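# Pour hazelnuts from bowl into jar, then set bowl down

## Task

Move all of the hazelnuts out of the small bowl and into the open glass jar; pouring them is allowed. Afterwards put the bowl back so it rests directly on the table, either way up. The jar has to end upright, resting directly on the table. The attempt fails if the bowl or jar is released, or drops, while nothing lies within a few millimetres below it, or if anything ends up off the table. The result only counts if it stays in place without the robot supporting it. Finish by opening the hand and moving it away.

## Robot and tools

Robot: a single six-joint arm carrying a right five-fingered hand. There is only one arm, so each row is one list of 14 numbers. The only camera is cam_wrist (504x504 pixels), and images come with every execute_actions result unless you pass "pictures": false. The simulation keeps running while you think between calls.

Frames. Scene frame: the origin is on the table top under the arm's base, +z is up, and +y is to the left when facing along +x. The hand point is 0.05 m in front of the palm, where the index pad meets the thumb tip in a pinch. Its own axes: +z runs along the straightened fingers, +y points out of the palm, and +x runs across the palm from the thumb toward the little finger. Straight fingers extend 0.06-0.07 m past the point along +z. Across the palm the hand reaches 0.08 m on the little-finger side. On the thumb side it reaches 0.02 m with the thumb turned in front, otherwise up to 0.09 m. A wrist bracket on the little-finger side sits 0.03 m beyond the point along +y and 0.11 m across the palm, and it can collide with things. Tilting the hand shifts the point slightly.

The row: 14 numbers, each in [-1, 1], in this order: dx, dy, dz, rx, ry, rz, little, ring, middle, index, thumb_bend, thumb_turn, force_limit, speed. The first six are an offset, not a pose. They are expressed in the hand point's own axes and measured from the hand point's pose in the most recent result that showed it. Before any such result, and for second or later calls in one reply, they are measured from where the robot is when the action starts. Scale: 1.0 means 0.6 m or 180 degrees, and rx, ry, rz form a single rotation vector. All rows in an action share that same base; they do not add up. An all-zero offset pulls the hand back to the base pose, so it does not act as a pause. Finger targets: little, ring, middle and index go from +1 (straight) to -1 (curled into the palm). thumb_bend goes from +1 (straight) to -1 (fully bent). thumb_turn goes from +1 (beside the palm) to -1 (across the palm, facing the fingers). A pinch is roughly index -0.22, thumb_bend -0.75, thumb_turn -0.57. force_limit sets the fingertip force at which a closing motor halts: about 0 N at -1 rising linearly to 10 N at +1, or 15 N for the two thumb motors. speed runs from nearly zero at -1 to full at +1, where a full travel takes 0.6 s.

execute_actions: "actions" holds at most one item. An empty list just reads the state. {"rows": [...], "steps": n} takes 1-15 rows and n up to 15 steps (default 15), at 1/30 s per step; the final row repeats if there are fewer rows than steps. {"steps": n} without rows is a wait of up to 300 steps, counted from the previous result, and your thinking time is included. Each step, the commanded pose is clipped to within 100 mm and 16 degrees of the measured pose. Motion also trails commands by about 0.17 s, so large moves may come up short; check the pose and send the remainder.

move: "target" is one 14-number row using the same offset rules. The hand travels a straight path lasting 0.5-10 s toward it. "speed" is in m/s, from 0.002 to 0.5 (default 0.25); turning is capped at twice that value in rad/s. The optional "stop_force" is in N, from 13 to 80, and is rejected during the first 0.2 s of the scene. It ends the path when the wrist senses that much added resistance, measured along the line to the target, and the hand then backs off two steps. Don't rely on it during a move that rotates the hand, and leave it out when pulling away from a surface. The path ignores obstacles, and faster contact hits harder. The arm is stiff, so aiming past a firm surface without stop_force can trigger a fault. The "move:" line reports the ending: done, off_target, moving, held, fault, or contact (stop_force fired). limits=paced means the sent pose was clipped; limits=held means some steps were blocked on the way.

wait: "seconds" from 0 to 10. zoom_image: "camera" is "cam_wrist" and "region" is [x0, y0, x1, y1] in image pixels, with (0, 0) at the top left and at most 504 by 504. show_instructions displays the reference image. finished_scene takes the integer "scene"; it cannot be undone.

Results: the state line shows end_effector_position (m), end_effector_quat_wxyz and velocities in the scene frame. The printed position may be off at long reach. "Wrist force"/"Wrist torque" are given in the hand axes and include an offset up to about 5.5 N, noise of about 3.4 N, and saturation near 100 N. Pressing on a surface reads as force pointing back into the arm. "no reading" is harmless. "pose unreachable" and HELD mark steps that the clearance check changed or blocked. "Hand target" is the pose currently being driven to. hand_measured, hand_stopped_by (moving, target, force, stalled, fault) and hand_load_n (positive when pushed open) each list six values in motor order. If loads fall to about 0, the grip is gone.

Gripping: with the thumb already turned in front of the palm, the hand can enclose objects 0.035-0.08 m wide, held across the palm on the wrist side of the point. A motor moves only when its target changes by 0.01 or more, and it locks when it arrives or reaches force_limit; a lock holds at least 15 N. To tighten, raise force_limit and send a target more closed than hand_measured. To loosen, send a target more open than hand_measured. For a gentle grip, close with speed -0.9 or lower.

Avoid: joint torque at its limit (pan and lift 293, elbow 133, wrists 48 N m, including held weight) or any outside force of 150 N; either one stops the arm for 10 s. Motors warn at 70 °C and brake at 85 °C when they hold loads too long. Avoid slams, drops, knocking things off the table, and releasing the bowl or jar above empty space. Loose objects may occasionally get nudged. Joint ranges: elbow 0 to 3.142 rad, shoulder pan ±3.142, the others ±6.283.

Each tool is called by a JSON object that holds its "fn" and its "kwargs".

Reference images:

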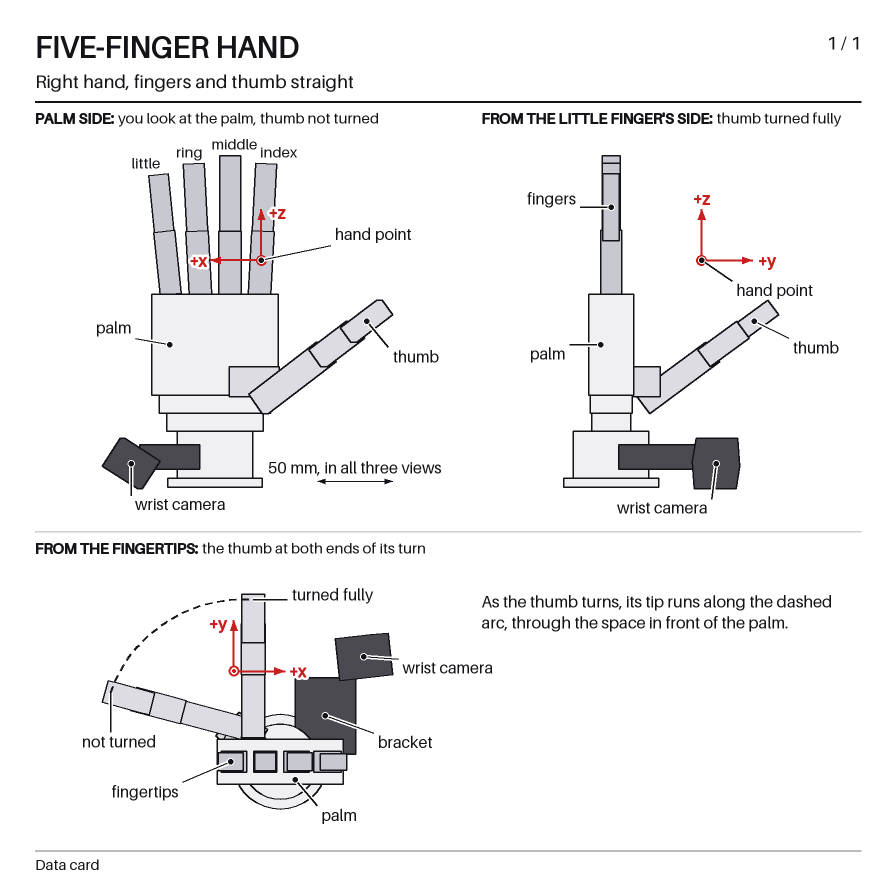

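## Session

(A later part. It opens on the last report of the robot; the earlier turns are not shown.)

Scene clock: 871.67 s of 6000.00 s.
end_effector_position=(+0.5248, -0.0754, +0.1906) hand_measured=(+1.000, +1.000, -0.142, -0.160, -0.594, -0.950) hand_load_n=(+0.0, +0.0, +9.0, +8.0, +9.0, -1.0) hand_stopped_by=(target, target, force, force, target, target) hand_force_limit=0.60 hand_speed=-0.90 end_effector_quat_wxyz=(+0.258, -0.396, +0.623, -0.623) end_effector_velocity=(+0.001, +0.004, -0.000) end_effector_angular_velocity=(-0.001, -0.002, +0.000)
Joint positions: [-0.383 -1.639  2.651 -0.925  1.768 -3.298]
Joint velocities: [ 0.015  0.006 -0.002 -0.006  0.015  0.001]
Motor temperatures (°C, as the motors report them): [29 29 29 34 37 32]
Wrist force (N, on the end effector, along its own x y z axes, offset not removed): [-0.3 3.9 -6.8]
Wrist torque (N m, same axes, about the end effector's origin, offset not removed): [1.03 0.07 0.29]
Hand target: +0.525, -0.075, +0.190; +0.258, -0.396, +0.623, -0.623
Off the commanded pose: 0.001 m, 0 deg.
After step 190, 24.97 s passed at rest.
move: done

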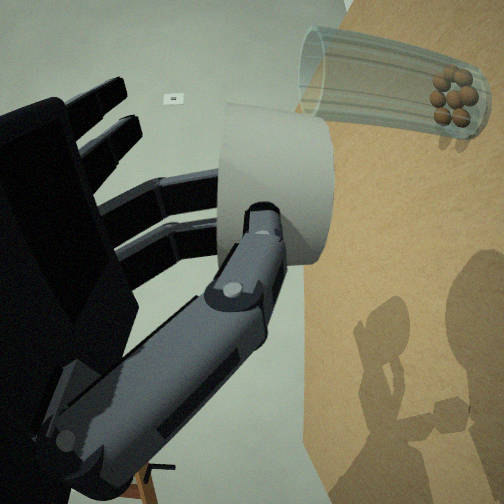

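{"fn": "move", "kwargs": {"target": [-0.0555,0.2355,0.0115,0,0,0,1,1,-0.7,-0.7,-0.6,-0.95,0.6,-0.9], "speed": 0.15}}

Scene clock: 878.53 s of 6000.00 s.
end_effector_position=(+0.5246, -0.0650, +0.0464) hand_measured=(+1.000, +1.000, -0.142, -0.160, -0.594, -0.950) hand_load_n=(+0.0, +0.0, +9.0, +8.0, +9.0, -0.5) hand_stopped_by=(target, target, force, force, target, target) hand_force_limit=0.60 hand_speed=-0.90 end_effector_quat_wxyz=(+0.258, -0.396, +0.623, -0.623) end_effector_velocity=(+0.001, -0.001, -0.002) end_effector_angular_velocity=(-0.002, -0.004, -0.001)
Joint positions: [-0.346 -1.13   2.696 -1.478  1.805 -3.295]
Joint velocities: [ 0.     0.013 -0.001 -0.018  0.002 -0.001]
Motor temperatures (°C, as the motors report them): [29 29 29 34 37 32]
Wrist force (N, on the end effector, along its own x y z axes, offset not removed): [-0.3 1.9 -4.1]
Wrist torque (N m, same axes, about the end effector's origin, offset not removed): [0.45 0.03 0.17]
Hand target: +0.525, -0.065, +0.046; +0.258, -0.396, +0.623, -0.623
Off the commanded pose: 0.001 m, 0 deg.
After step 110, 1.67 s passed at rest.
move: done

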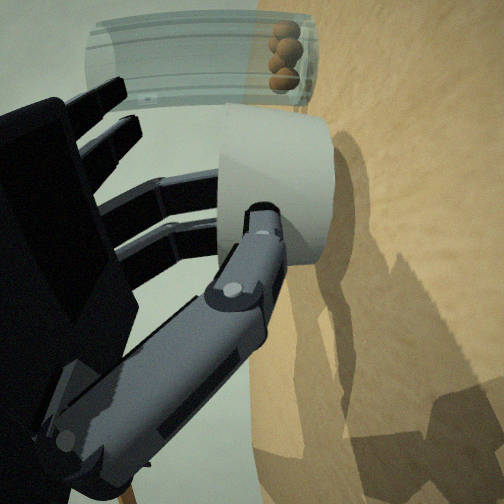

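{"fn": "move", "kwargs": {"target": [-0.004,0.0229,0.002,0,0,0,1,1,-0.7,-0.7,-0.6,-0.95,0.6,-0.9], "speed": 0.006, "stop_force": 13}}

Scene clock: 890.97 s of 6000.00 s.
end_effector_position=(+0.5245, -0.0649, +0.0326) hand_measured=(+1.000, +1.000, -0.142, -0.160, -0.594, -0.950) hand_load_n=(+0.0, +0.0, +8.0, +8.0, +11.0, +0.0) hand_stopped_by=(target, target, force, force, target, target) hand_force_limit=0.60 hand_speed=-0.90 end_effector_quat_wxyz=(+0.258, -0.396, +0.623, -0.623) end_effector_velocity=(-0.000, -0.000, -0.001) end_effector_angular_velocity=(-0.000, +0.001, -0.000)
Joint positions: [-0.346 -1.078  2.694 -1.527  1.805 -3.295]
Joint velocities: [-0.     0.005  0.    -0.005 -0.    -0.001]
Motor temperatures (°C, as the motors report them): [29 29 29 34 37 32]
Wrist force (N, on the end effector, along its own x y z axes, offset not removed): [0.6 -0.3 -5.3]
Wrist torque (N m, same axes, about the end effector's origin, offset not removed): [0.54 -0.14 0.16]
Hand target: +0.525, -0.065, +0.032; +0.258, -0.396, +0.623, -0.623
Off the commanded pose: 0.000 m, 0 deg.
After step 90, 6.93 s passed at rest.
move: done

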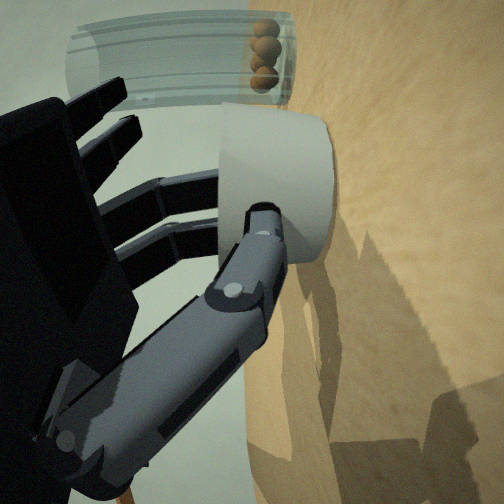

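{"fn": "move", "kwargs": {"target": [-0.0006,0.0035,0.0003,0,0,0,1,1,-0.7,-0.7,-0.6,-0.95,0.6,-0.9], "speed": 0.005, "stop_force": 13}}

Scene clock: 902.07 s of 6000.00 s.
end_effector_position=(+0.5245, -0.0649, +0.0306) hand_measured=(+1.000, +1.000, -0.142, -0.160, -0.594, -0.950) hand_load_n=(+0.0, +0.0, +8.0, +7.5, +11.0, +0.5) hand_stopped_by=(target, target, force, force, target, target) hand_force_limit=0.60 hand_speed=-0.90 end_effector_quat_wxyz=(+0.258, -0.396, +0.623, -0.623) end_effector_velocity=(+0.000, +0.001, -0.001) end_effector_angular_velocity=(-0.000, -0.001, +0.003)
Joint positions: [-0.346 -1.07   2.693 -1.535  1.805 -3.295]
Joint velocities: [ 0.     0.004  0.001 -0.005 -0.003  0.   ]
Motor temperatures (°C, as the motors report them): [29 29 29 34 37 32]
Wrist force (N, on the end effector, along its own x y z axes, offset not removed): [-1.7 -2.2 -6.5]
Wrist torque (N m, same axes, about the end effector's origin, offset not removed): [0.62 0.15 -0.01]
Hand target: +0.525, -0.065, +0.030; +0.258, -0.396, +0.623, -0.623
Off the commanded pose: 0.000 m, 0 deg.
After step 90, 7.40 s passed at rest.
move: done

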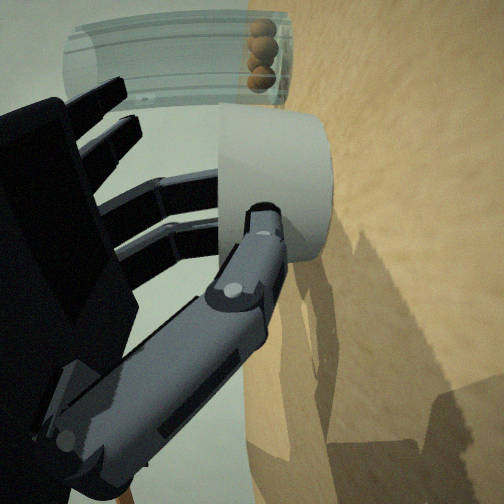

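{"fn": "execute_actions", "kwargs": {"actions": [{"rows":[[0,0,0,0,0,0,1,1,0.12,0.12,-0.6,-0.95,0.6,-0.6]],"steps":15}], "pictures": false}}

{"fn": "move", "kwargs": {"target": [0.0231,-0.131,-0.0116,0,0,0,1,1,0.12,0.12,-0.6,-0.95,0.6,-0.6], "speed": 0.08}}

Scene clock: 914.47 s of 6000.00 s.
end_effector_position=(+0.5245, -0.0649, +0.0306) hand_measured=(+1.000, +1.000, +0.118, +0.104, -0.600, -0.950) hand_load_n=(+0.0, +0.0, +0.0, +0.0, +0.5, +0.0) hand_stopped_by=(target, target, moving, moving, target, target) hand_force_limit=0.60 hand_speed=-0.60 end_effector_quat_wxyz=(+0.258, -0.396, +0.623, -0.623) end_effector_velocity=(-0.000, +0.000, +0.000) end_effector_angular_velocity=(+0.001, -0.000, -0.000)
Joint positions: [-0.346 -1.07   2.693 -1.535  1.805 -3.295]
Joint velocities: [ 0.    -0.     0.     0.     0.001  0.001]
Motor temperatures (°C, as the motors report them): [29 29 29 34 37 32]
Wrist force (N, on the end effector, along its own x y z axes, offset not removed): [-1.5 0.8 -3.3]
Wrist torque (N m, same axes, about the end effector's origin, offset not removed): [0.35 0.13 0.08]
Hand target: +0.525, -0.065, +0.031; +0.258, -0.396, +0.623, -0.623
Off the commanded pose: 0.000 m, 0 deg.
Steps of this call (steps 1 to 90: nothing new was sent; then 8.90 s passed at rest; steps 91 to 105: all 15 steps of this action). Readings (end_effector_position | what the end effector reports):
91: (+0.5245, -0.0649, +0.0305) | hand_measured=(+1.000, +1.000, -0.142, -0.160, -0.594, -0.950) hand_load_n=(+0.0, +0.0, +8.5, +7.5, +11.0, +0.5) hand_stopped_by=(target, target, moving, moving, target, target) hand_force_limit=0.60 hand_speed=-0.60
92: (+0.5245, -0.0649, +0.0305) | hand_measured=(+1.000, +1.000, -0.142, -0.160, -0.594, -0.950) hand_load_n=(+0.0, +0.0, +8.5, +7.5, +11.0, +0.5) hand_stopped_by=(target, target, moving, moving, target, target) hand_force_limit=0.60 hand_speed=-0.60
94: (+0.5245, -0.0649, +0.0305) | hand_measured=(+1.000, +1.000, -0.124, -0.140, -0.594, -0.950) hand_load_n=(+0.0, +0.0, +3.0, +3.0, +6.0, +0.5) hand_stopped_by=(target, target, moving, moving, target, target) hand_force_limit=0.60 hand_speed=-0.60
98: (+0.5245, -0.0649, +0.0305) | hand_measured=(+1.000, +1.000, -0.036, -0.052, -0.600, -0.950) hand_load_n=(+0.0, +0.0, +0.0, +0.0, +0.5, +0.0) hand_stopped_by=(target, target, moving, moving, target, target) hand_force_limit=0.60 hand_speed=-0.60
105: the state above

Scene clock: 916.20 s of 6000.00 s.
end_effector_position=(+0.5246, -0.0652, +0.1101) hand_measured=(+1.000, +1.000, +0.120, +0.120, -0.600, -0.950) hand_load_n=(+0.0, +0.0, +0.0, +0.0, +0.0, +0.0) hand_stopped_by=(target, target, target, target, target, target) hand_force_limit=0.60 hand_speed=-0.60 end_effector_quat_wxyz=(+0.258, -0.396, +0.623, -0.623) end_effector_velocity=(-0.000, -0.001, +0.003) end_effector_angular_velocity=(+0.001, -0.000, -0.002)
Joint positions: [-0.347 -1.369  2.69  -1.234  1.805 -3.295]
Joint velocities: [-0.001 -0.01  -0.001  0.011  0.001  0.001]
Motor temperatures (°C, as the motors report them): [29 29 29 34 37 32]
Wrist force (N, on the end effector, along its own x y z axes, offset not removed): [2.2 -0.1 -3.1]
Wrist torque (N m, same axes, about the end effector's origin, offset not removed): [0.31 -0.46 0.34]
Hand target: +0.525, -0.065, +0.110; +0.258, -0.396, +0.623, -0.623
Off the commanded pose: 0.001 m, 0 deg.
move: done

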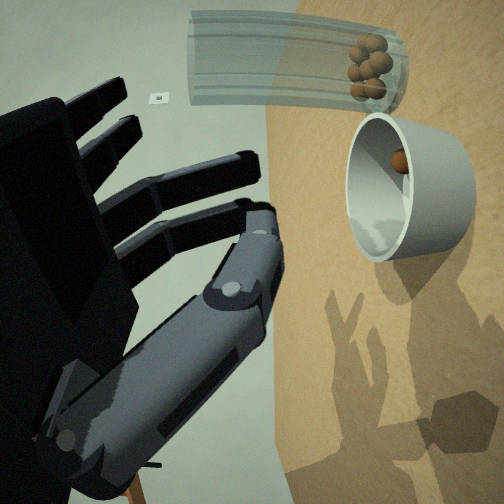

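{"fn": "zoom_image", "kwargs": {"camera": "cam_wrist", "region": [320, 10, 504, 280]}}

Region (320, 10, 504, 280) of cam_wrist's 504x504 image, scaled by 1.867, with more detail than that image has; it fills the left 343 columns of this view, and the rest is white.

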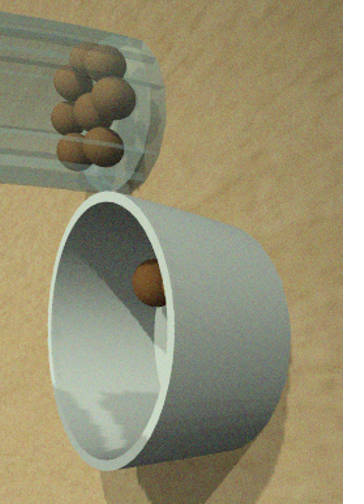

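{"fn": "move", "kwargs": {"target": [0.0144,-0.082,0.03,-0.19,0,0,1,1,0.12,0.12,-0.6,-0.95,0.6,0.2], "speed": 0.3}}

Scene clock: 943.13 s of 6000.00 s.
end_effector_position=(+0.5430, -0.0781, +0.1580) hand_measured=(+1.000, +1.000, +0.120, +0.120, -0.600, -0.950) hand_load_n=(+0.0, +0.0, +0.0, +0.0, +0.0, +0.0) hand_stopped_by=(target, target, target, target, target, target) hand_force_limit=0.60 hand_speed=0.20 end_effector_quat_wxyz=(+0.130, -0.454, +0.778, -0.413) end_effector_velocity=(+0.001, -0.001, +0.000) end_effector_angular_velocity=(+0.007, +0.011, -0.003)
Joint positions: [-0.354 -1.487  2.297 -0.109  1.844 -3.14 ]
Joint velocities: [-0.002  0.005 -0.01   0.019 -0.001  0.003]
Motor temperatures (°C, as the motors report them): [29 29 29 34 37 32]
Wrist force (N, on the end effector, along its own x y z axes, offset not removed): [1.2 1.4 -3.5]
Wrist torque (N m, same axes, about the end effector's origin, offset not removed): [0.62 -0.33 0.18]
Hand target: +0.543, -0.078, +0.158; +0.130, -0.454, +0.779, -0.413
Off the commanded pose: 0.000 m, 0 deg.
After step 270, 16.33 s passed at rest.
move: done

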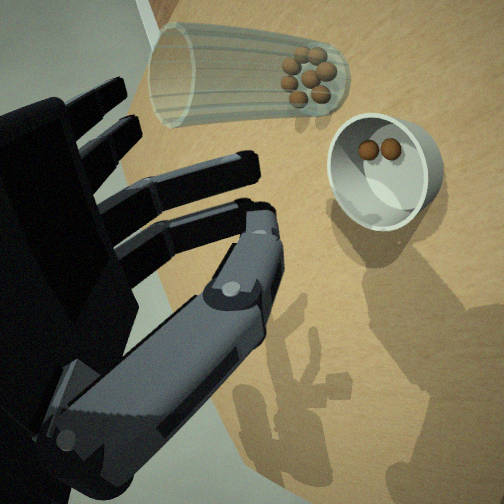

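{"fn": "move", "kwargs": {"target": [-0.0263,0.1357,0.062,0.19,0,0,1,1,0.12,0.12,-0.6,-0.95,0.6,0.2], "speed": 0.3}}

Scene clock: 981.07 s of 6000.00 s.
end_effector_position=(+0.5243, -0.0646, +0.0706) hand_measured=(+1.000, +1.000, +0.120, +0.120, -0.600, -0.950) hand_load_n=(+0.0, +0.0, +0.0, +0.0, +0.0, +0.0) hand_stopped_by=(target, target, target, target, target, target) hand_force_limit=0.60 hand_speed=0.20 end_effector_quat_wxyz=(+0.258, -0.396, +0.623, -0.623) end_effector_velocity=(+0.001, +0.000, -0.001) end_effector_angular_velocity=(-0.009, -0.014, +0.004)
Joint positions: [-0.345 -1.222  2.697 -1.387  1.807 -3.295]
Joint velocities: [-0.001  0.019  0.005 -0.04  -0.005 -0.003]
Motor temperatures (°C, as the motors report them): [29 29 29 34 37 32]
Wrist force (N, on the end effector, along its own x y z axes, offset not removed): [-0.1 1.5 -6.6]
Wrist torque (N m, same axes, about the end effector's origin, offset not removed): [0.85 0.01 0.32]
Hand target: +0.524, -0.065, +0.070; +0.258, -0.396, +0.623, -0.624
Off the commanded pose: 0.001 m, 0 deg.
After step 90, 33.23 s passed at rest.
move: done

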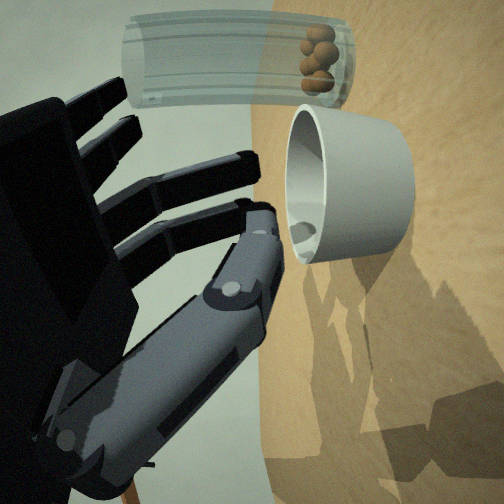

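{"fn": "move", "kwargs": {"target": [-0.002,0.0113,-0.0158,0,0,0,1,1,0.12,0.12,-0.6,-0.95,0.6,-0.8], "speed": 0.04}}

{"fn": "move", "kwargs": {"target": [-0.0043,0.0245,0.0022,0,0,0,1,1,0.12,0.12,-0.6,-0.95,0.6,-0.8], "speed": 0.03}}

Scene clock: 1002.57 s of 6000.00 s.
end_effector_position=(+0.5162, -0.0590, +0.0647) hand_measured=(+1.000, +1.000, +0.120, +0.120, -0.600, -0.950) hand_load_n=(+0.0, +0.0, +0.0, +0.0, +0.0, +0.0) hand_stopped_by=(target, target, target, target, target, target) hand_force_limit=0.60 hand_speed=-0.80 end_effector_quat_wxyz=(+0.258, -0.396, +0.623, -0.623) end_effector_velocity=(-0.002, +0.001, -0.001) end_effector_angular_velocity=(-0.000, +0.001, +0.001)
Joint positions: [-0.336 -1.202  2.711 -1.421  1.816 -3.294]
Joint velocities: [ 0.002  0.004  0.003 -0.006  0.001 -0.   ]
Motor temperatures (°C, as the motors report them): [29 29 29 34 37 32]
Wrist force (N, on the end effector, along its own x y z axes, offset not removed): [0.1 3.1 -2.8]
Wrist torque (N m, same axes, about the end effector's origin, offset not removed): [0.80 -0.16 0.17]
Hand target: +0.516, -0.059, +0.065; +0.258, -0.396, +0.623, -0.623
Off the commanded pose: 0.000 m, 0 deg.
After step 90, 17.70 s passed at rest.
move: done

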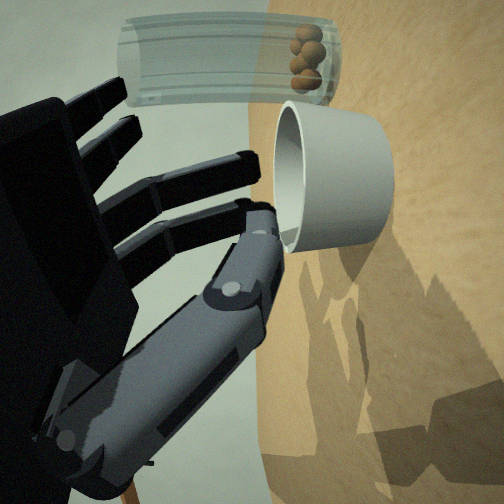

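Scene clock: 1003.40 s of 6000.00 s.
end_effector_position=(+0.5162, -0.0589, +0.0501) hand_measured=(+1.000, +1.000, +0.120, +0.120, -0.600, -0.950) hand_load_n=(+0.0, +0.0, +0.0, +0.0, +0.0, +0.0) hand_stopped_by=(target, target, target, target, target, target) hand_force_limit=0.60 hand_speed=-0.80 end_effector_quat_wxyz=(+0.258, -0.396, +0.623, -0.623) end_effector_velocity=(+0.000, +0.000, -0.003) end_effector_angular_velocity=(-0.001, -0.001, +0.002)
Joint positions: [-0.336 -1.145  2.71  -1.477  1.816 -3.294]
Joint velocities: [ 0.001  0.012 -0.    -0.013 -0.001 -0.001]
Motor temperatures (°C, as the motors report them): [29 29 29 34 37 32]
Wrist force (N, on the end effector, along its own x y z axes, offset not removed): [3.0 1.1 -5.4]
Wrist torque (N m, same axes, about the end effector's origin, offset not removed): [0.60 -0.49 0.37]
Hand target: +0.516, -0.059, +0.050; +0.258, -0.396, +0.623, -0.623
Off the commanded pose: 0.000 m, 0 deg.
move: done

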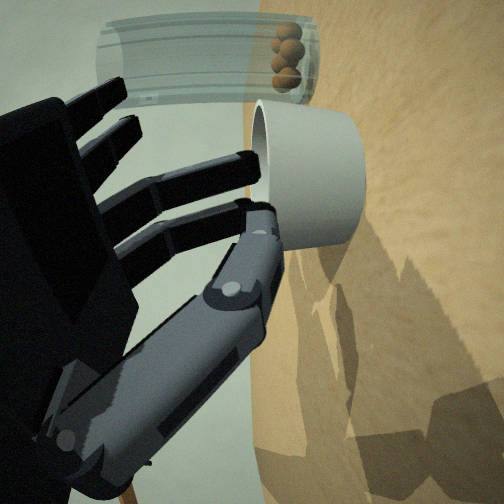

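{"fn": "move", "kwargs": {"target": [0.0035,0.0278,0.0025,0,0,0,1,1,0.12,0.12,-0.6,-0.95,0.6,-0.8], "speed": 0.025}}

Scene clock: 1028.33 s of 6000.00 s.
end_effector_position=(+0.5135, -0.0629, +0.0343) hand_measured=(+1.000, +1.000, +0.120, +0.120, -0.600, -0.950) hand_load_n=(+0.0, +0.0, +0.0, +0.0, +0.0, +0.0) hand_stopped_by=(target, target, target, target, target, target) hand_force_limit=0.60 hand_speed=-0.80 end_effector_quat_wxyz=(+0.258, -0.396, +0.623, -0.623) end_effector_velocity=(-0.001, -0.000, -0.002) end_effector_angular_velocity=(+0.000, +0.000, -0.001)
Joint positions: [-0.355 -1.082  2.716 -1.545  1.797 -3.295]
Joint velocities: [-0.003  0.01   0.002 -0.012 -0.003 -0.   ]
Motor temperatures (°C, as the motors report them): [29 29 29 34 37 32]
Wrist force (N, on the end effector, along its own x y z axes, offset not removed): [2.9 -1.1 -4.5]
Wrist torque (N m, same axes, about the end effector's origin, offset not removed): [0.35 -0.35 0.33]
Hand target: +0.513, -0.063, +0.034; +0.258, -0.396, +0.623, -0.623
Off the commanded pose: 0.000 m, 0 deg.
After step 90, 20.93 s passed at rest.
move: done

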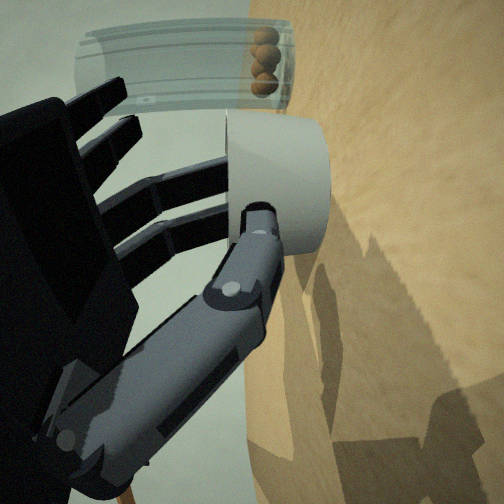

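{"fn": "move", "kwargs": {"target": [-0.0012,0.0067,0.0006,0,0,0,1,1,0.12,0.12,-0.6,-0.95,0.6,-0.8], "speed": 0.015}}

{"fn": "execute_actions", "kwargs": {"actions": [{"rows":[[0,0,0,0,0,0,1,1,-0.6,-0.6,-0.6,-0.95,0.6,-0.8]],"steps":15}], "pictures": false}}

{"fn": "wait", "kwargs": {"seconds": 1.0}}

Scene clock: 1039.20 s of 6000.00 s.
end_effector_position=(+0.5135, -0.0629, +0.0304) hand_measured=(+1.000, +1.000, +0.120, +0.120, -0.600, -0.950) hand_load_n=(+0.0, +0.0, +0.0, +0.0, +0.0, +0.0) hand_stopped_by=(target, target, target, target, target, target) hand_force_limit=0.60 hand_speed=-0.80 end_effector_quat_wxyz=(+0.258, -0.396, +0.623, -0.623) end_effector_velocity=(+0.000, +0.000, -0.002) end_effector_angular_velocity=(+0.000, -0.001, -0.000)
Joint positions: [-0.355 -1.067  2.715 -1.56   1.797 -3.295]
Joint velocities: [ 0.001  0.007 -0.001 -0.007  0.001  0.001]
Motor temperatures (°C, as the motors report them): [29 29 29 34 37 32]
Wrist force (N, on the end effector, along its own x y z axes, offset not removed): [-1.3 -0.6 -3.5]
Wrist torque (N m, same axes, about the end effector's origin, offset not removed): [0.24 0.11 0.14]
Hand target: +0.513, -0.063, +0.030; +0.258, -0.396, +0.623, -0.623
Off the commanded pose: 0.000 m, 0 deg.
After step 90, 7.17 s passed at rest.
move: done

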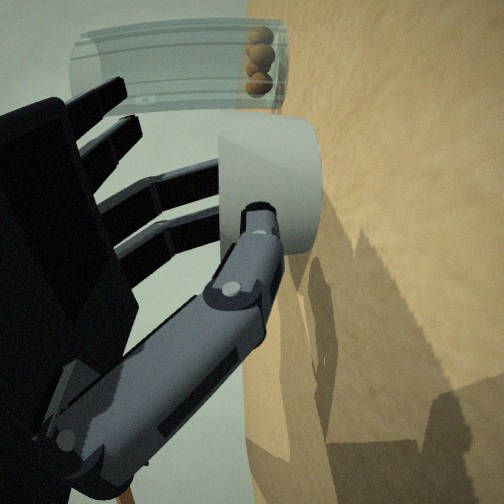

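Scene clock: 1039.70 s of 6000.00 s.
end_effector_position=(+0.5135, -0.0629, +0.0304) hand_measured=(+1.000, +1.000, -0.012, -0.012, -0.600, -0.950) hand_load_n=(+0.0, +0.0, +0.5, +0.0, +0.0, +0.0) hand_stopped_by=(target, target, moving, moving, target, target) hand_force_limit=0.60 hand_speed=-0.80 end_effector_quat_wxyz=(+0.258, -0.396, +0.623, -0.623) end_effector_velocity=(+0.000, -0.001, +0.000) end_effector_angular_velocity=(+0.001, -0.001, -0.001)
Joint positions: [-0.355 -1.067  2.715 -1.56   1.797 -3.295]
Joint velocities: [-0.    -0.    -0.001  0.001  0.001  0.001]
Motor temperatures (°C, as the motors report them): [29 29 29 34 37 32]
Wrist force (N, on the end effector, along its own x y z axes, offset not removed): [2.0 -0.4 -4.0]
Wrist torque (N m, same axes, about the end effector's origin, offset not removed): [0.39 -0.43 0.40]
Hand target: +0.513, -0.063, +0.030; +0.258, -0.396, +0.623, -0.623
Off the commanded pose: 0.000 m, 0 deg.
Steps of this call (steps 1 to 15: all 15 steps of this action). Readings (end_effector_position | what the end effector reports):
1: (+0.5135, -0.0629, +0.0304) | hand_measured=(+1.000, +1.000, +0.120, +0.120, -0.600, -0.950) hand_load_n=(+0.0, +0.0, +0.0, +0.0, +0.0, +0.0) hand_stopped_by=(target, target, moving, moving, target, target) hand_force_limit=0.60 hand_speed=-0.80
2: (+0.5135, -0.0629, +0.0304) | hand_measured=(+1.000, +1.000, +0.120, +0.120, -0.600, -0.950) hand_load_n=(+0.0, +0.0, +0.0, +0.0, +0.0, +0.0) hand_stopped_by=(target, target, moving, moving, target, target) hand_force_limit=0.60 hand_speed=-0.80
4: (+0.5135, -0.0629, +0.0304) | hand_measured=(+1.000, +1.000, +0.110, +0.110, -0.600, -0.950) hand_load_n=(+0.0, +0.0, +0.0, +0.0, +0.0, +0.0) hand_stopped_by=(target, target, moving, moving, target, target) hand_force_limit=0.60 hand_speed=-0.80
8: (+0.5135, -0.0629, +0.0304) | hand_measured=(+1.000, +1.000, +0.066, +0.066, -0.600, -0.950) hand_load_n=(+0.0, +0.0, +0.5, +0.0, +0.0, +0.0) hand_stopped_by=(target, target, moving, moving, target, target) hand_force_limit=0.60 hand_speed=-0.80
15: the state above

Scene clock: 1040.70 s of 6000.00 s.
end_effector_position=(+0.5135, -0.0629, +0.0304) hand_measured=(+1.000, +1.000, -0.142, -0.142, -0.600, -0.950) hand_load_n=(+0.0, +0.0, +9.0, +8.0, +1.5, +0.0) hand_stopped_by=(target, target, force, force, target, target) hand_force_limit=0.60 hand_speed=-0.80 end_effector_quat_wxyz=(+0.258, -0.396, +0.623, -0.623) end_effector_velocity=(+0.000, -0.001, +0.000) end_effector_angular_velocity=(-0.000, -0.001, -0.001)
Joint positions: [-0.355 -1.067  2.715 -1.56   1.797 -3.295]
Joint velocities: [-0.     0.    -0.001 -0.     0.001  0.   ]
Motor temperatures (°C, as the motors report them): [29 29 29 34 37 32]
Wrist force (N, on the end effector, along its own x y z axes, offset not removed): [1.9 -6.1 -4.6]
Wrist torque (N m, same axes, about the end effector's origin, offset not removed): [0.59 0.00 0.19]
Hand target: +0.513, -0.063, +0.030; +0.258, -0.396, +0.623, -0.623
Off the commanded pose: 0.000 m, 0 deg.
Steps of this call (steps 1 to 30: nothing new was sent). Readings (end_effector_position | what the end effector reports):
1: (+0.5135, -0.0629, +0.0304) | hand_measured=(+1.000, +1.000, -0.024, -0.024, -0.600, -0.950) hand_load_n=(+0.0, +0.0, +0.5, +0.0, +0.0, +0.0) hand_stopped_by=(target, target, moving, moving, target, target) hand_force_limit=0.60 hand_speed=-0.80
2: (+0.5135, -0.0629, +0.0304) | hand_measured=(+1.000, +1.000, -0.034, -0.034, -0.600, -0.950) hand_load_n=(+0.0, +0.0, +0.5, +0.0, +0.0, +0.0) hand_stopped_by=(target, target, moving, moving, target, target) hand_force_limit=0.60 hand_speed=-0.80
4: (+0.5135, -0.0629, +0.0304) | hand_measured=(+1.000, +1.000, -0.056, -0.056, -0.600, -0.950) hand_load_n=(+0.0, +0.0, +0.5, +0.0, +0.0, +0.0) hand_stopped_by=(target, target, moving, moving, target, target) hand_force_limit=0.60 hand_speed=-0.80
8: (+0.5135, -0.0629, +0.0304) | hand_measured=(+1.000, +1.000, -0.102, -0.102, -0.600, -0.950) hand_load_n=(+0.0, +0.0, +0.5, +0.0, +0.0, +0.0) hand_stopped_by=(target, target, moving, moving, target, target) hand_force_limit=0.60 hand_speed=-0.80
30: the state above

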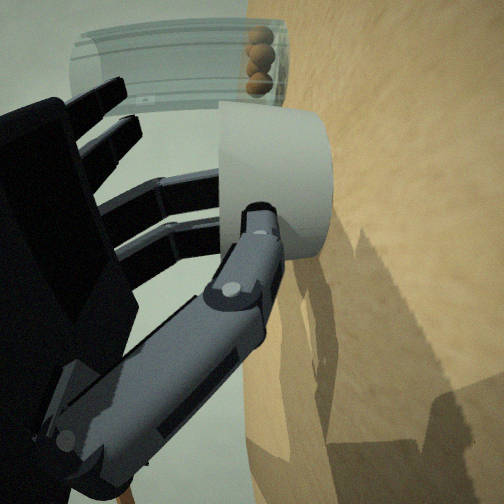

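{"fn": "move", "kwargs": {"target": [0.0014,-0.0082,-0.0007,0,0,0,1,1,-0.6,-0.6,-0.6,-0.95,0.6,-0.9], "speed": 0.008}}

Scene clock: 1054.03 s of 6000.00 s.
end_effector_position=(+0.5135, -0.0629, +0.0352) hand_measured=(+1.000, +1.000, -0.142, -0.142, -0.598, -0.950) hand_load_n=(+0.0, +0.0, +7.5, +6.0, +4.0, +0.0) hand_stopped_by=(target, target, force, force, target, target) hand_force_limit=0.60 hand_speed=-0.90 end_effector_quat_wxyz=(+0.258, -0.396, +0.623, -0.623) end_effector_velocity=(+0.000, -0.000, +0.002) end_effector_angular_velocity=(-0.001, +0.000, -0.000)
Joint positions: [-0.355 -1.086  2.716 -1.542  1.797 -3.295]
Joint velocities: [ 0.    -0.007  0.     0.007  0.    -0.001]
Motor temperatures (°C, as the motors report them): [29 29 29 34 37 32]
Wrist force (N, on the end effector, along its own x y z axes, offset not removed): [2.3 0.6 -3.2]
Wrist torque (N m, same axes, about the end effector's origin, offset not removed): [0.31 -0.39 0.43]
Hand target: +0.514, -0.063, +0.035; +0.258, -0.396, +0.623, -0.623
Off the commanded pose: 0.000 m, 0 deg.
After step 220, 5.17 s passed at rest.
move: done

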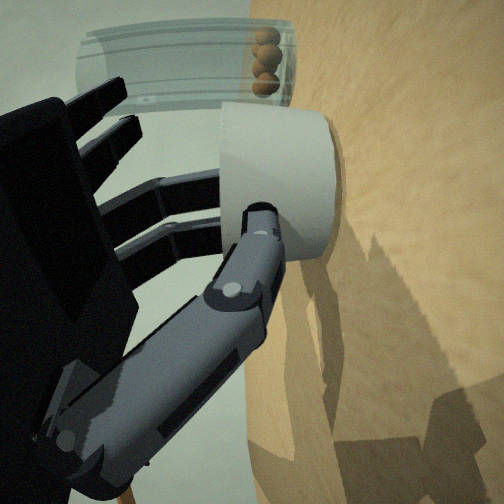

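{"fn": "execute_actions", "kwargs": {"actions": [{"rows":[[0,0,0,0,0,0,1,1,-0.7,-0.7,-0.6,-0.95,0.7,-0.9]],"steps":15}], "pictures": false}}

Scene clock: 1066.27 s of 6000.00 s.
end_effector_position=(+0.5135, -0.0629, +0.0352) hand_measured=(+1.000, +1.000, -0.144, -0.152, -0.598, -0.950) hand_load_n=(+0.0, +0.0, +8.5, +7.5, +5.0, +0.0) hand_stopped_by=(target, target, force, force, target, target) hand_force_limit=0.70 hand_speed=-0.90 end_effector_quat_wxyz=(+0.258, -0.396, +0.623, -0.623) end_effector_velocity=(-0.000, +0.000, +0.000) end_effector_angular_velocity=(-0.000, -0.001, -0.001)
Joint positions: [-0.355 -1.086  2.716 -1.542  1.797 -3.295]
Joint velocities: [ 0.002  0.     0.    -0.001  0.002  0.   ]
Motor temperatures (°C, as the motors report them): [29 29 29 34 37 32]
Wrist force (N, on the end effector, along its own x y z axes, offset not removed): [-0.1 1.9 -4.4]
Wrist torque (N m, same axes, about the end effector's origin, offset not removed): [0.60 -0.06 0.33]
Hand target: +0.514, -0.063, +0.035; +0.258, -0.396, +0.623, -0.623
Off the commanded pose: 0.000 m, 0 deg.
Steps of this call (steps 1 to 90: nothing new was sent; then 8.73 s passed at rest; steps 91 to 105: all 15 steps of this action). Readings (end_effector_position | what the end effector reports):
91: (+0.5135, -0.0629, +0.0354) | hand_measured=(+1.000, +1.000, -0.142, -0.142, -0.598, -0.950) hand_load_n=(+0.0, +0.0, +7.5, +6.0, +4.0, +0.0) hand_stopped_by=(target, target, moving, moving, target, target) hand_force_limit=0.70 hand_speed=-0.90
92: (+0.5135, -0.0629, +0.0354) | hand_measured=(+1.000, +1.000, -0.142, -0.142, -0.598, -0.950) hand_load_n=(+0.0, +0.0, +7.5, +6.0, +4.0, +0.0) hand_stopped_by=(target, target, moving, moving, target, target) hand_force_limit=0.70 hand_speed=-0.90
94: (+0.5135, -0.0629, +0.0353) | hand_measured=(+1.000, +1.000, -0.146, -0.146, -0.598, -0.950) hand_load_n=(+0.0, +0.0, +9.0, +7.5, +4.5, +0.0) hand_stopped_by=(target, target, force, moving, target, target) hand_force_limit=0.70 hand_speed=-0.90
98: (+0.5135, -0.0629, +0.0353) | hand_measured=(+1.000, +1.000, -0.144, -0.152, -0.598, -0.950) hand_load_n=(+0.0, +0.0, +8.5, +8.0, +5.0, +0.0) hand_stopped_by=(target, target, force, force, target, target) hand_force_limit=0.70 hand_speed=-0.90
105: the state above

{"fn": "move", "kwargs": {"target": [0.0087,-0.049,-0.0044,0,0,0,1,1,-0.7,-0.7,-0.6,-0.95,0.7,-0.9], "speed": 0.04}}

Scene clock: 1079.23 s of 6000.00 s.
end_effector_position=(+0.5133, -0.0629, +0.0648) hand_measured=(+1.000, +1.000, -0.144, -0.150, -0.596, -0.950) hand_load_n=(+0.0, +0.0, +8.5, +7.5, +5.5, +0.0) hand_stopped_by=(target, target, force, force, target, target) hand_force_limit=0.70 hand_speed=-0.90 end_effector_quat_wxyz=(+0.258, -0.396, +0.623, -0.623) end_effector_velocity=(-0.001, +0.001, +0.002) end_effector_angular_velocity=(+0.001, +0.003, -0.000)
Joint positions: [-0.355 -1.203  2.719 -1.428  1.796 -3.296]
Joint velocities: [ 0.001 -0.01   0.001  0.012  0.001 -0.   ]
Motor temperatures (°C, as the motors report them): [29 29 29 34 37 32]
Wrist force (N, on the end effector, along its own x y z axes, offset not removed): [1.0 4.6 -5.6]
Wrist torque (N m, same axes, about the end effector's origin, offset not removed): [0.95 -0.28 0.37]
Hand target: +0.513, -0.063, +0.065; +0.258, -0.396, +0.623, -0.623
Off the commanded pose: 0.000 m, 0 deg.
After step 90, 8.83 s passed at rest.
move: done

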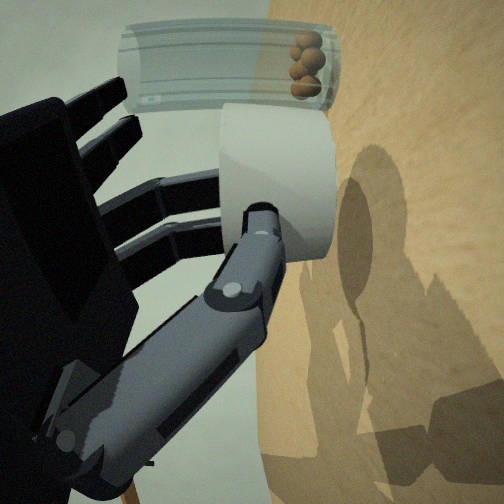

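{"fn": "move", "kwargs": {"target": [0.0567,-0.2357,-0.0072,-0.0833,0,0,1,1,-0.7,-0.7,-0.6,-0.95,0.7,-0.9], "speed": 0.15}}

Scene clock: 1127.47 s of 6000.00 s.
end_effector_position=(+0.5154, -0.0755, +0.2089) hand_measured=(+1.000, +1.000, -0.144, -0.150, -0.596, -0.950) hand_load_n=(+0.0, +0.0, +8.5, +7.5, +5.5, +0.0) hand_stopped_by=(target, target, force, force, target, target) hand_force_limit=0.70 hand_speed=-0.90 end_effector_quat_wxyz=(+0.204, -0.426, +0.699, -0.537) end_effector_velocity=(+0.000, -0.000, +0.002) end_effector_angular_velocity=(+0.009, +0.010, -0.001)
Joint positions: [-0.377 -1.714  2.501 -0.435  1.808 -3.24 ]
Joint velocities: [-0.003 -0.003 -0.01   0.027 -0.003  0.003]
Motor temperatures (°C, as the motors report them): [29 29 29 34 37 32]
Wrist force (N, on the end effector, along its own x y z axes, offset not removed): [1.1 1.7 -6.2]
Wrist torque (N m, same axes, about the end effector's origin, offset not removed): [0.63 -0.25 0.32]
Hand target: +0.515, -0.075, +0.209; +0.204, -0.426, +0.699, -0.536
Off the commanded pose: 0.001 m, 0 deg.
After step 90, 43.73 s passed at rest.
move: done

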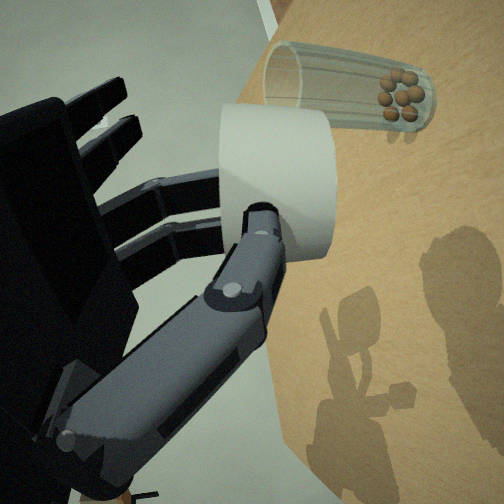

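{"fn": "move", "kwargs": {"target": [0.1433,-0.0262,0.1342,0,0,0,1,1,-0.7,-0.7,-0.6,-0.95,0.7,-0.9], "speed": 0.12}}

Scene clock: 1146.60 s of 6000.00 s.
end_effector_position=(+0.5337, -0.1923, +0.2109) hand_measured=(+1.000, +1.000, -0.144, -0.150, -0.596, -0.950) hand_load_n=(+0.0, +0.0, +8.5, +7.5, +5.5, +0.0) hand_stopped_by=(target, target, force, force, target, target) hand_force_limit=0.70 hand_speed=-0.90 end_effector_quat_wxyz=(+0.204, -0.426, +0.699, -0.537) end_effector_velocity=(+0.001, -0.003, +0.000) end_effector_angular_velocity=(-0.002, -0.001, -0.001)
Joint positions: [-0.689 -1.675  2.463 -0.445  1.515 -3.346]
Joint velocities: [-0.005  0.002 -0.002 -0.002 -0.003 -0.002]
Motor temperatures (°C, as the motors report them): [29 29 29 34 37 32]
Wrist force (N, on the end effector, along its own x y z axes, offset not removed): [2.4 3.8 -7.4]
Wrist torque (N m, same axes, about the end effector's origin, offset not removed): [0.92 -0.36 0.42]
Hand target: +0.534, -0.193, +0.211; +0.204, -0.426, +0.699, -0.537
Off the commanded pose: 0.001 m, 0 deg.
After step 90, 14.60 s passed at rest.
move: done

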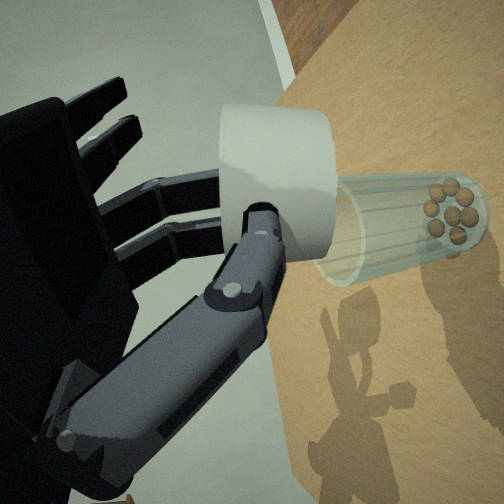

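{"fn": "move", "kwargs": {"target": [0,0,0,0,0,-0.36,1,1,-0.7,-0.7,-0.6,-0.95,0.7,-0.9], "speed": 0.15}}

Scene clock: 1156.00 s of 6000.00 s.
end_effector_position=(+0.5336, -0.1924, +0.2110) hand_measured=(+1.000, +1.000, -0.144, -0.150, -0.596, -0.950) hand_load_n=(+0.0, +0.0, +9.5, +7.0, +6.0, +0.0) hand_stopped_by=(target, target, force, force, target, target) hand_force_limit=0.70 hand_speed=-0.90 end_effector_quat_wxyz=(+0.115, +0.734, -0.362, +0.563) end_effector_velocity=(-0.000, +0.000, -0.000) end_effector_angular_velocity=(-0.011, +0.008, +0.005)
Joint positions: [-0.468 -1.579  2.422 -0.497  1.722 -4.401]
Joint velocities: [ 0.002  0.002  0.001 -0.003  0.002 -0.014]
Motor temperatures (°C, as the motors report them): [29 29 29 34 37 32]
Wrist force (N, on the end effector, along its own x y z axes, offset not removed): [0.1 1.1 -2.5]
Wrist torque (N m, same axes, about the end effector's origin, offset not removed): [0.56 -0.52 0.23]
Hand target: +0.534, -0.192, +0.211; +0.115, +0.734, -0.362, +0.563
Off the commanded pose: 0.000 m, 0 deg.
After step 90, 2.20 s passed at rest.
move: done

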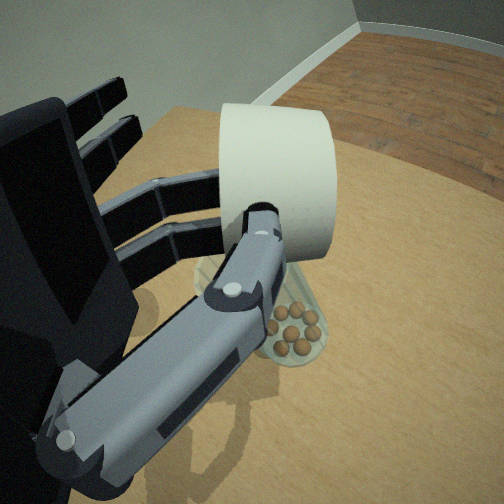

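{"fn": "move", "kwargs": {"target": [-0.0182,0.0048,0.0068,0,0,-0.139,1,1,-0.7,-0.7,-0.6,-0.95,0.7,-0.9], "speed": 0.06}}

Scene clock: 1167.90 s of 6000.00 s.
end_effector_position=(+0.5335, -0.1925, +0.1991) hand_measured=(+1.000, +1.000, -0.144, -0.150, -0.596, -0.950) hand_load_n=(+0.0, +0.0, +9.0, +6.5, +6.5, +0.5) hand_stopped_by=(target, target, force, force, target, target) hand_force_limit=0.70 hand_speed=-0.90 end_effector_quat_wxyz=(+0.234, +0.795, -0.195, +0.525) end_effector_velocity=(+0.000, +0.001, -0.000) end_effector_angular_velocity=(-0.010, +0.009, +0.007)
Joint positions: [-0.422 -1.504  2.444 -0.591  1.766 -4.82 ]
Joint velocities: [ 0.001  0.002  0.001 -0.003 -0.    -0.015]
Motor temperatures (°C, as the motors report them): [29 29 29 34 37 32]
Wrist force (N, on the end effector, along its own x y z axes, offset not removed): [-3.4 0.5 0.2]
Wrist torque (N m, same axes, about the end effector's origin, offset not removed): [0.32 -0.02 0.17]
Hand target: +0.534, -0.192, +0.199; +0.234, +0.795, -0.195, +0.525
Off the commanded pose: 0.000 m, 0 deg.
After step 90, 4.97 s passed at rest.
move: done

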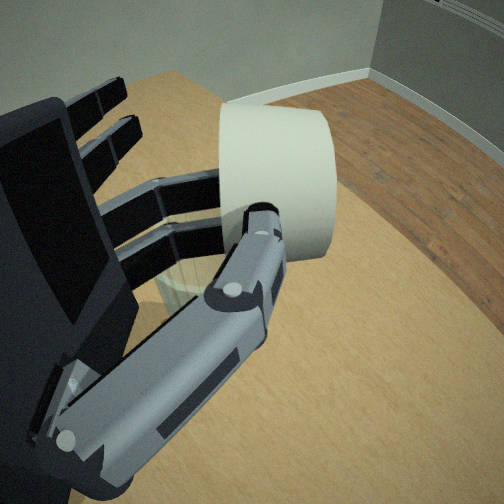

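{"fn": "execute_actions", "kwargs": {"actions": []}}

Scene clock: 1206.00 s of 6000.00 s.
end_effector_position=(+0.5335, -0.1925, +0.1991) hand_measured=(+1.000, +1.000, -0.144, -0.150, -0.596, -0.950) hand_load_n=(+0.0, +0.0, +9.0, +6.5, +6.5, +0.5) hand_stopped_by=(target, target, force, force, target, target) hand_force_limit=0.70 hand_speed=-0.90 end_effector_quat_wxyz=(+0.234, +0.795, -0.195, +0.525) end_effector_velocity=(+0.000, +0.000, +0.000) end_effector_angular_velocity=(+0.000, -0.001, +0.000)
Joint positions: [-0.421 -1.504  2.444 -0.591  1.766 -4.821]
Joint velocities: [ 0.    -0.    -0.    -0.001 -0.001  0.001]
Motor temperatures (°C, as the motors report them): [29 29 29 34 37 32]
Wrist force (N, on the end effector, along its own x y z axes, offset not removed): [-0.7 1.3 -5.3]
Wrist torque (N m, same axes, about the end effector's origin, offset not removed): [0.76 -0.16 0.29]
Hand target: +0.534, -0.192, +0.199; +0.234, +0.795, -0.195, +0.525
Off the commanded pose: 0.000 m, 0 deg.
Steps of this call (steps 1 to 90: nothing new was sent; then 35.10 s passed at rest). Readings (end_effector_position | what the end effector reports):
1: (+0.5335, -0.1925, +0.1991) | hand_measured=(+1.000, +1.000, -0.144, -0.150, -0.596, -0.950) hand_load_n=(+0.0, +0.0, +9.0, +6.5, +6.5, +0.5) hand_stopped_by=(target, target, force, force, target, target) hand_force_limit=0.70 hand_speed=-0.90
2: (+0.5335, -0.1925, +0.1991) | hand_measured=(+1.000, +1.000, -0.144, -0.150, -0.596, -0.950) hand_load_n=(+0.0, +0.0, +9.0, +6.5, +6.5, +0.5) hand_stopped_by=(target, target, force, force, target, target) hand_force_limit=0.70 hand_speed=-0.90
4: (+0.5335, -0.1925, +0.1991) | hand_measured=(+1.000, +1.000, -0.144, -0.150, -0.596, -0.950) hand_load_n=(+0.0, +0.0, +9.0, +6.5, +6.5, +0.5) hand_stopped_by=(target, target, force, force, target, target) hand_force_limit=0.70 hand_speed=-0.90
8: (+0.5335, -0.1925, +0.1991) | hand_measured=(+1.000, +1.000, -0.144, -0.150, -0.596, -0.950) hand_load_n=(+0.0, +0.0, +9.0, +6.5, +6.5, +0.5) hand_stopped_by=(target, target, force, force, target, target) hand_force_limit=0.70 hand_speed=-0.90
90: the state above

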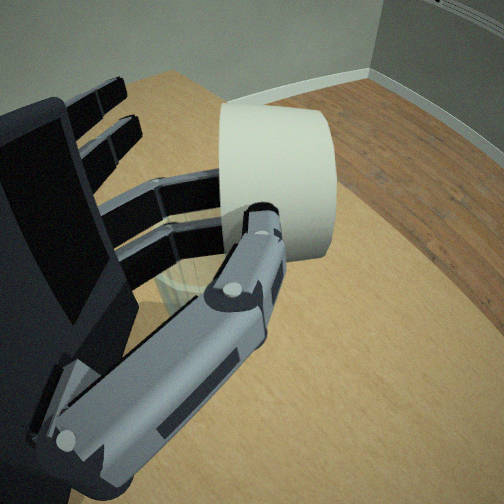

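{"fn": "move", "kwargs": {"target": [0.0066,-0.0107,-0.0022,0,0,-0.13,1,1,-0.7,-0.7,-0.6,-0.95,0.7,-0.9], "speed": 0.1}}

Scene clock: 1224.67 s of 6000.00 s.
end_effector_position=(+0.5375, -0.1867, +0.2022) hand_measured=(+1.000, +1.000, -0.144, -0.150, -0.596, -0.950) hand_load_n=(+0.0, +0.0, +9.0, +6.5, +7.0, +0.5) hand_stopped_by=(target, target, force, force, target, target) hand_force_limit=0.70 hand_speed=-0.90 end_effector_quat_wxyz=(+0.335, +0.818, -0.030, +0.466) end_effector_velocity=(+0.000, +0.000, -0.000) end_effector_angular_velocity=(-0.009, +0.007, +0.005)
Joint positions: [-0.388 -1.458  2.46  -0.651  1.798 -5.216]
Joint velocities: [-0.     0.001  0.001 -0.003 -0.001 -0.012]
Motor temperatures (°C, as the motors report them): [29 29 29 34 37 32]
Wrist force (N, on the end effector, along its own x y z axes, offset not removed): [-1.5 -2.0 -4.6]
Wrist torque (N m, same axes, about the end effector's origin, offset not removed): [0.33 -0.01 0.02]
Hand target: +0.538, -0.187, +0.202; +0.336, +0.818, -0.030, +0.466
Off the commanded pose: 0.000 m, 0 deg.
After step 90, 13.23 s passed at rest.
move: done

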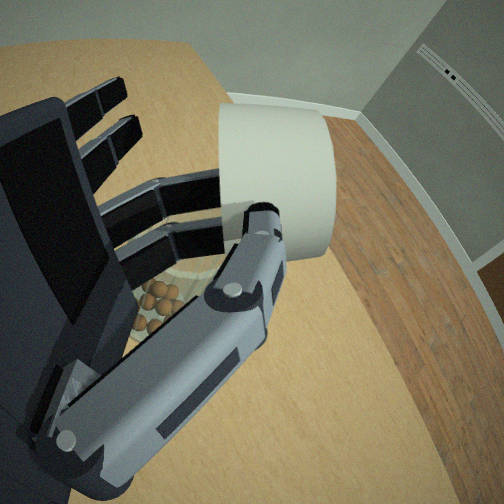

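{"fn": "zoom_image", "kwargs": {"camera": "cam_wrist", "region": [110, 250, 250, 370]}}

Region (110, 250, 250, 370) of cam_wrist's 504x504 image, scaled by 3.600, with more detail than that image has; it fills the top 432 rows of this view, and the rest is white.

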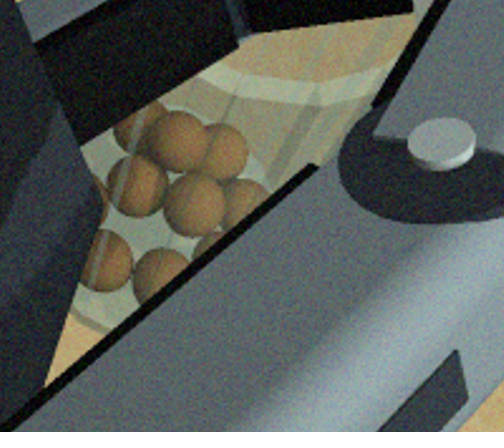

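{"fn": "move", "kwargs": {"target": [0.0104,0.0069,-0.0045,0,0,-0.07,1,1,-0.7,-0.7,-0.6,-0.95,0.7,-0.9], "speed": 0.15}}

Scene clock: 1243.10 s of 6000.00 s.
end_effector_position=(+0.5376, -0.1867, +0.2101) hand_measured=(+1.000, +1.000, -0.144, -0.150, -0.596, -0.950) hand_load_n=(+0.0, +0.0, +8.5, +6.5, +7.5, +0.5) hand_stopped_by=(target, target, force, force, target, target) hand_force_limit=0.70 hand_speed=-0.90 end_effector_quat_wxyz=(+0.384, +0.816, +0.059, +0.427) end_effector_velocity=(-0.000, +0.000, +0.000) end_effector_angular_velocity=(-0.011, +0.007, +0.005)
Joint positions: [-0.394 -1.454  2.474 -0.669  1.792 -5.437]
Joint velocities: [-0.001 -0.     0.002 -0.003 -0.001 -0.015]
Motor temperatures (°C, as the motors report them): [29 29 29 34 37 32]
Wrist force (N, on the end effector, along its own x y z axes, offset not removed): [-1.4 0.7 -1.7]
Wrist torque (N m, same axes, about the end effector's origin, offset not removed): [0.76 -0.14 0.22]
Hand target: +0.538, -0.187, +0.210; +0.385, +0.816, +0.060, +0.427
Off the commanded pose: 0.000 m, 0 deg.
After step 90, 14.27 s passed at rest.
move: done

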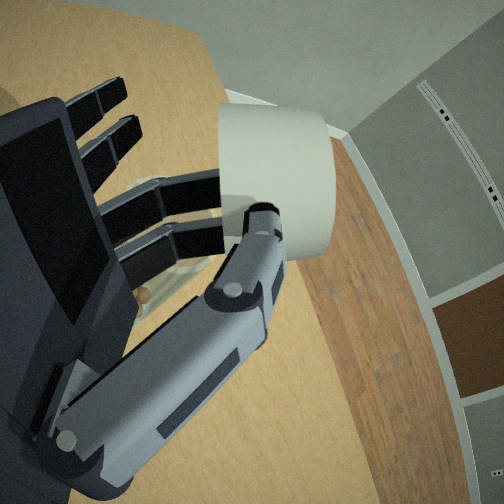

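{"fn": "move", "kwargs": {"target": [0.0326,0.0339,-0.017,0.03,0.058,0.445,1,1,-0.7,-0.7,-0.6,-0.95,0.7,-0.9], "speed": 0.25}}

Scene clock: 1282.93 s of 6000.00 s.
end_effector_position=(+0.5377, -0.1867, +0.2398) hand_measured=(+1.000, +1.000, -0.144, -0.150, -0.596, -0.950) hand_load_n=(+0.0, +0.0, +9.0, +7.0, +5.5, +0.0) hand_stopped_by=(target, target, force, force, target, target) hand_force_limit=0.70 hand_speed=-0.90 end_effector_quat_wxyz=(-0.022, +0.640, -0.428, +0.637) end_effector_velocity=(+0.000, +0.001, +0.000) end_effector_angular_velocity=(+0.012, -0.011, -0.000)
Joint positions: [-0.586 -1.705  2.509 -0.621  1.51  -4.1  ]
Joint velocities: [-0.003 -0.003  0.002 -0.003 -0.006  0.016]
Motor temperatures (°C, as the motors report them): [29 29 29 34 37 32]
Wrist force (N, on the end effector, along its own x y z axes, offset not removed): [-1.5 2.4 -4.4]
Wrist torque (N m, same axes, about the end effector's origin, offset not removed): [0.51 -0.08 0.24]
Hand target: +0.538, -0.187, +0.240; -0.022, +0.640, -0.429, +0.637
Off the commanded pose: 0.000 m, 0 deg.
After step 90, 33.50 s passed at rest.
move: done

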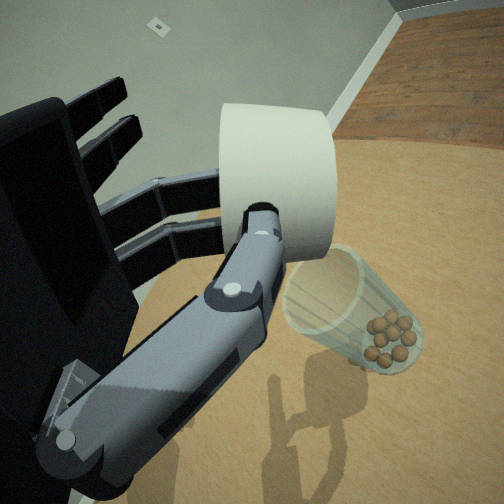

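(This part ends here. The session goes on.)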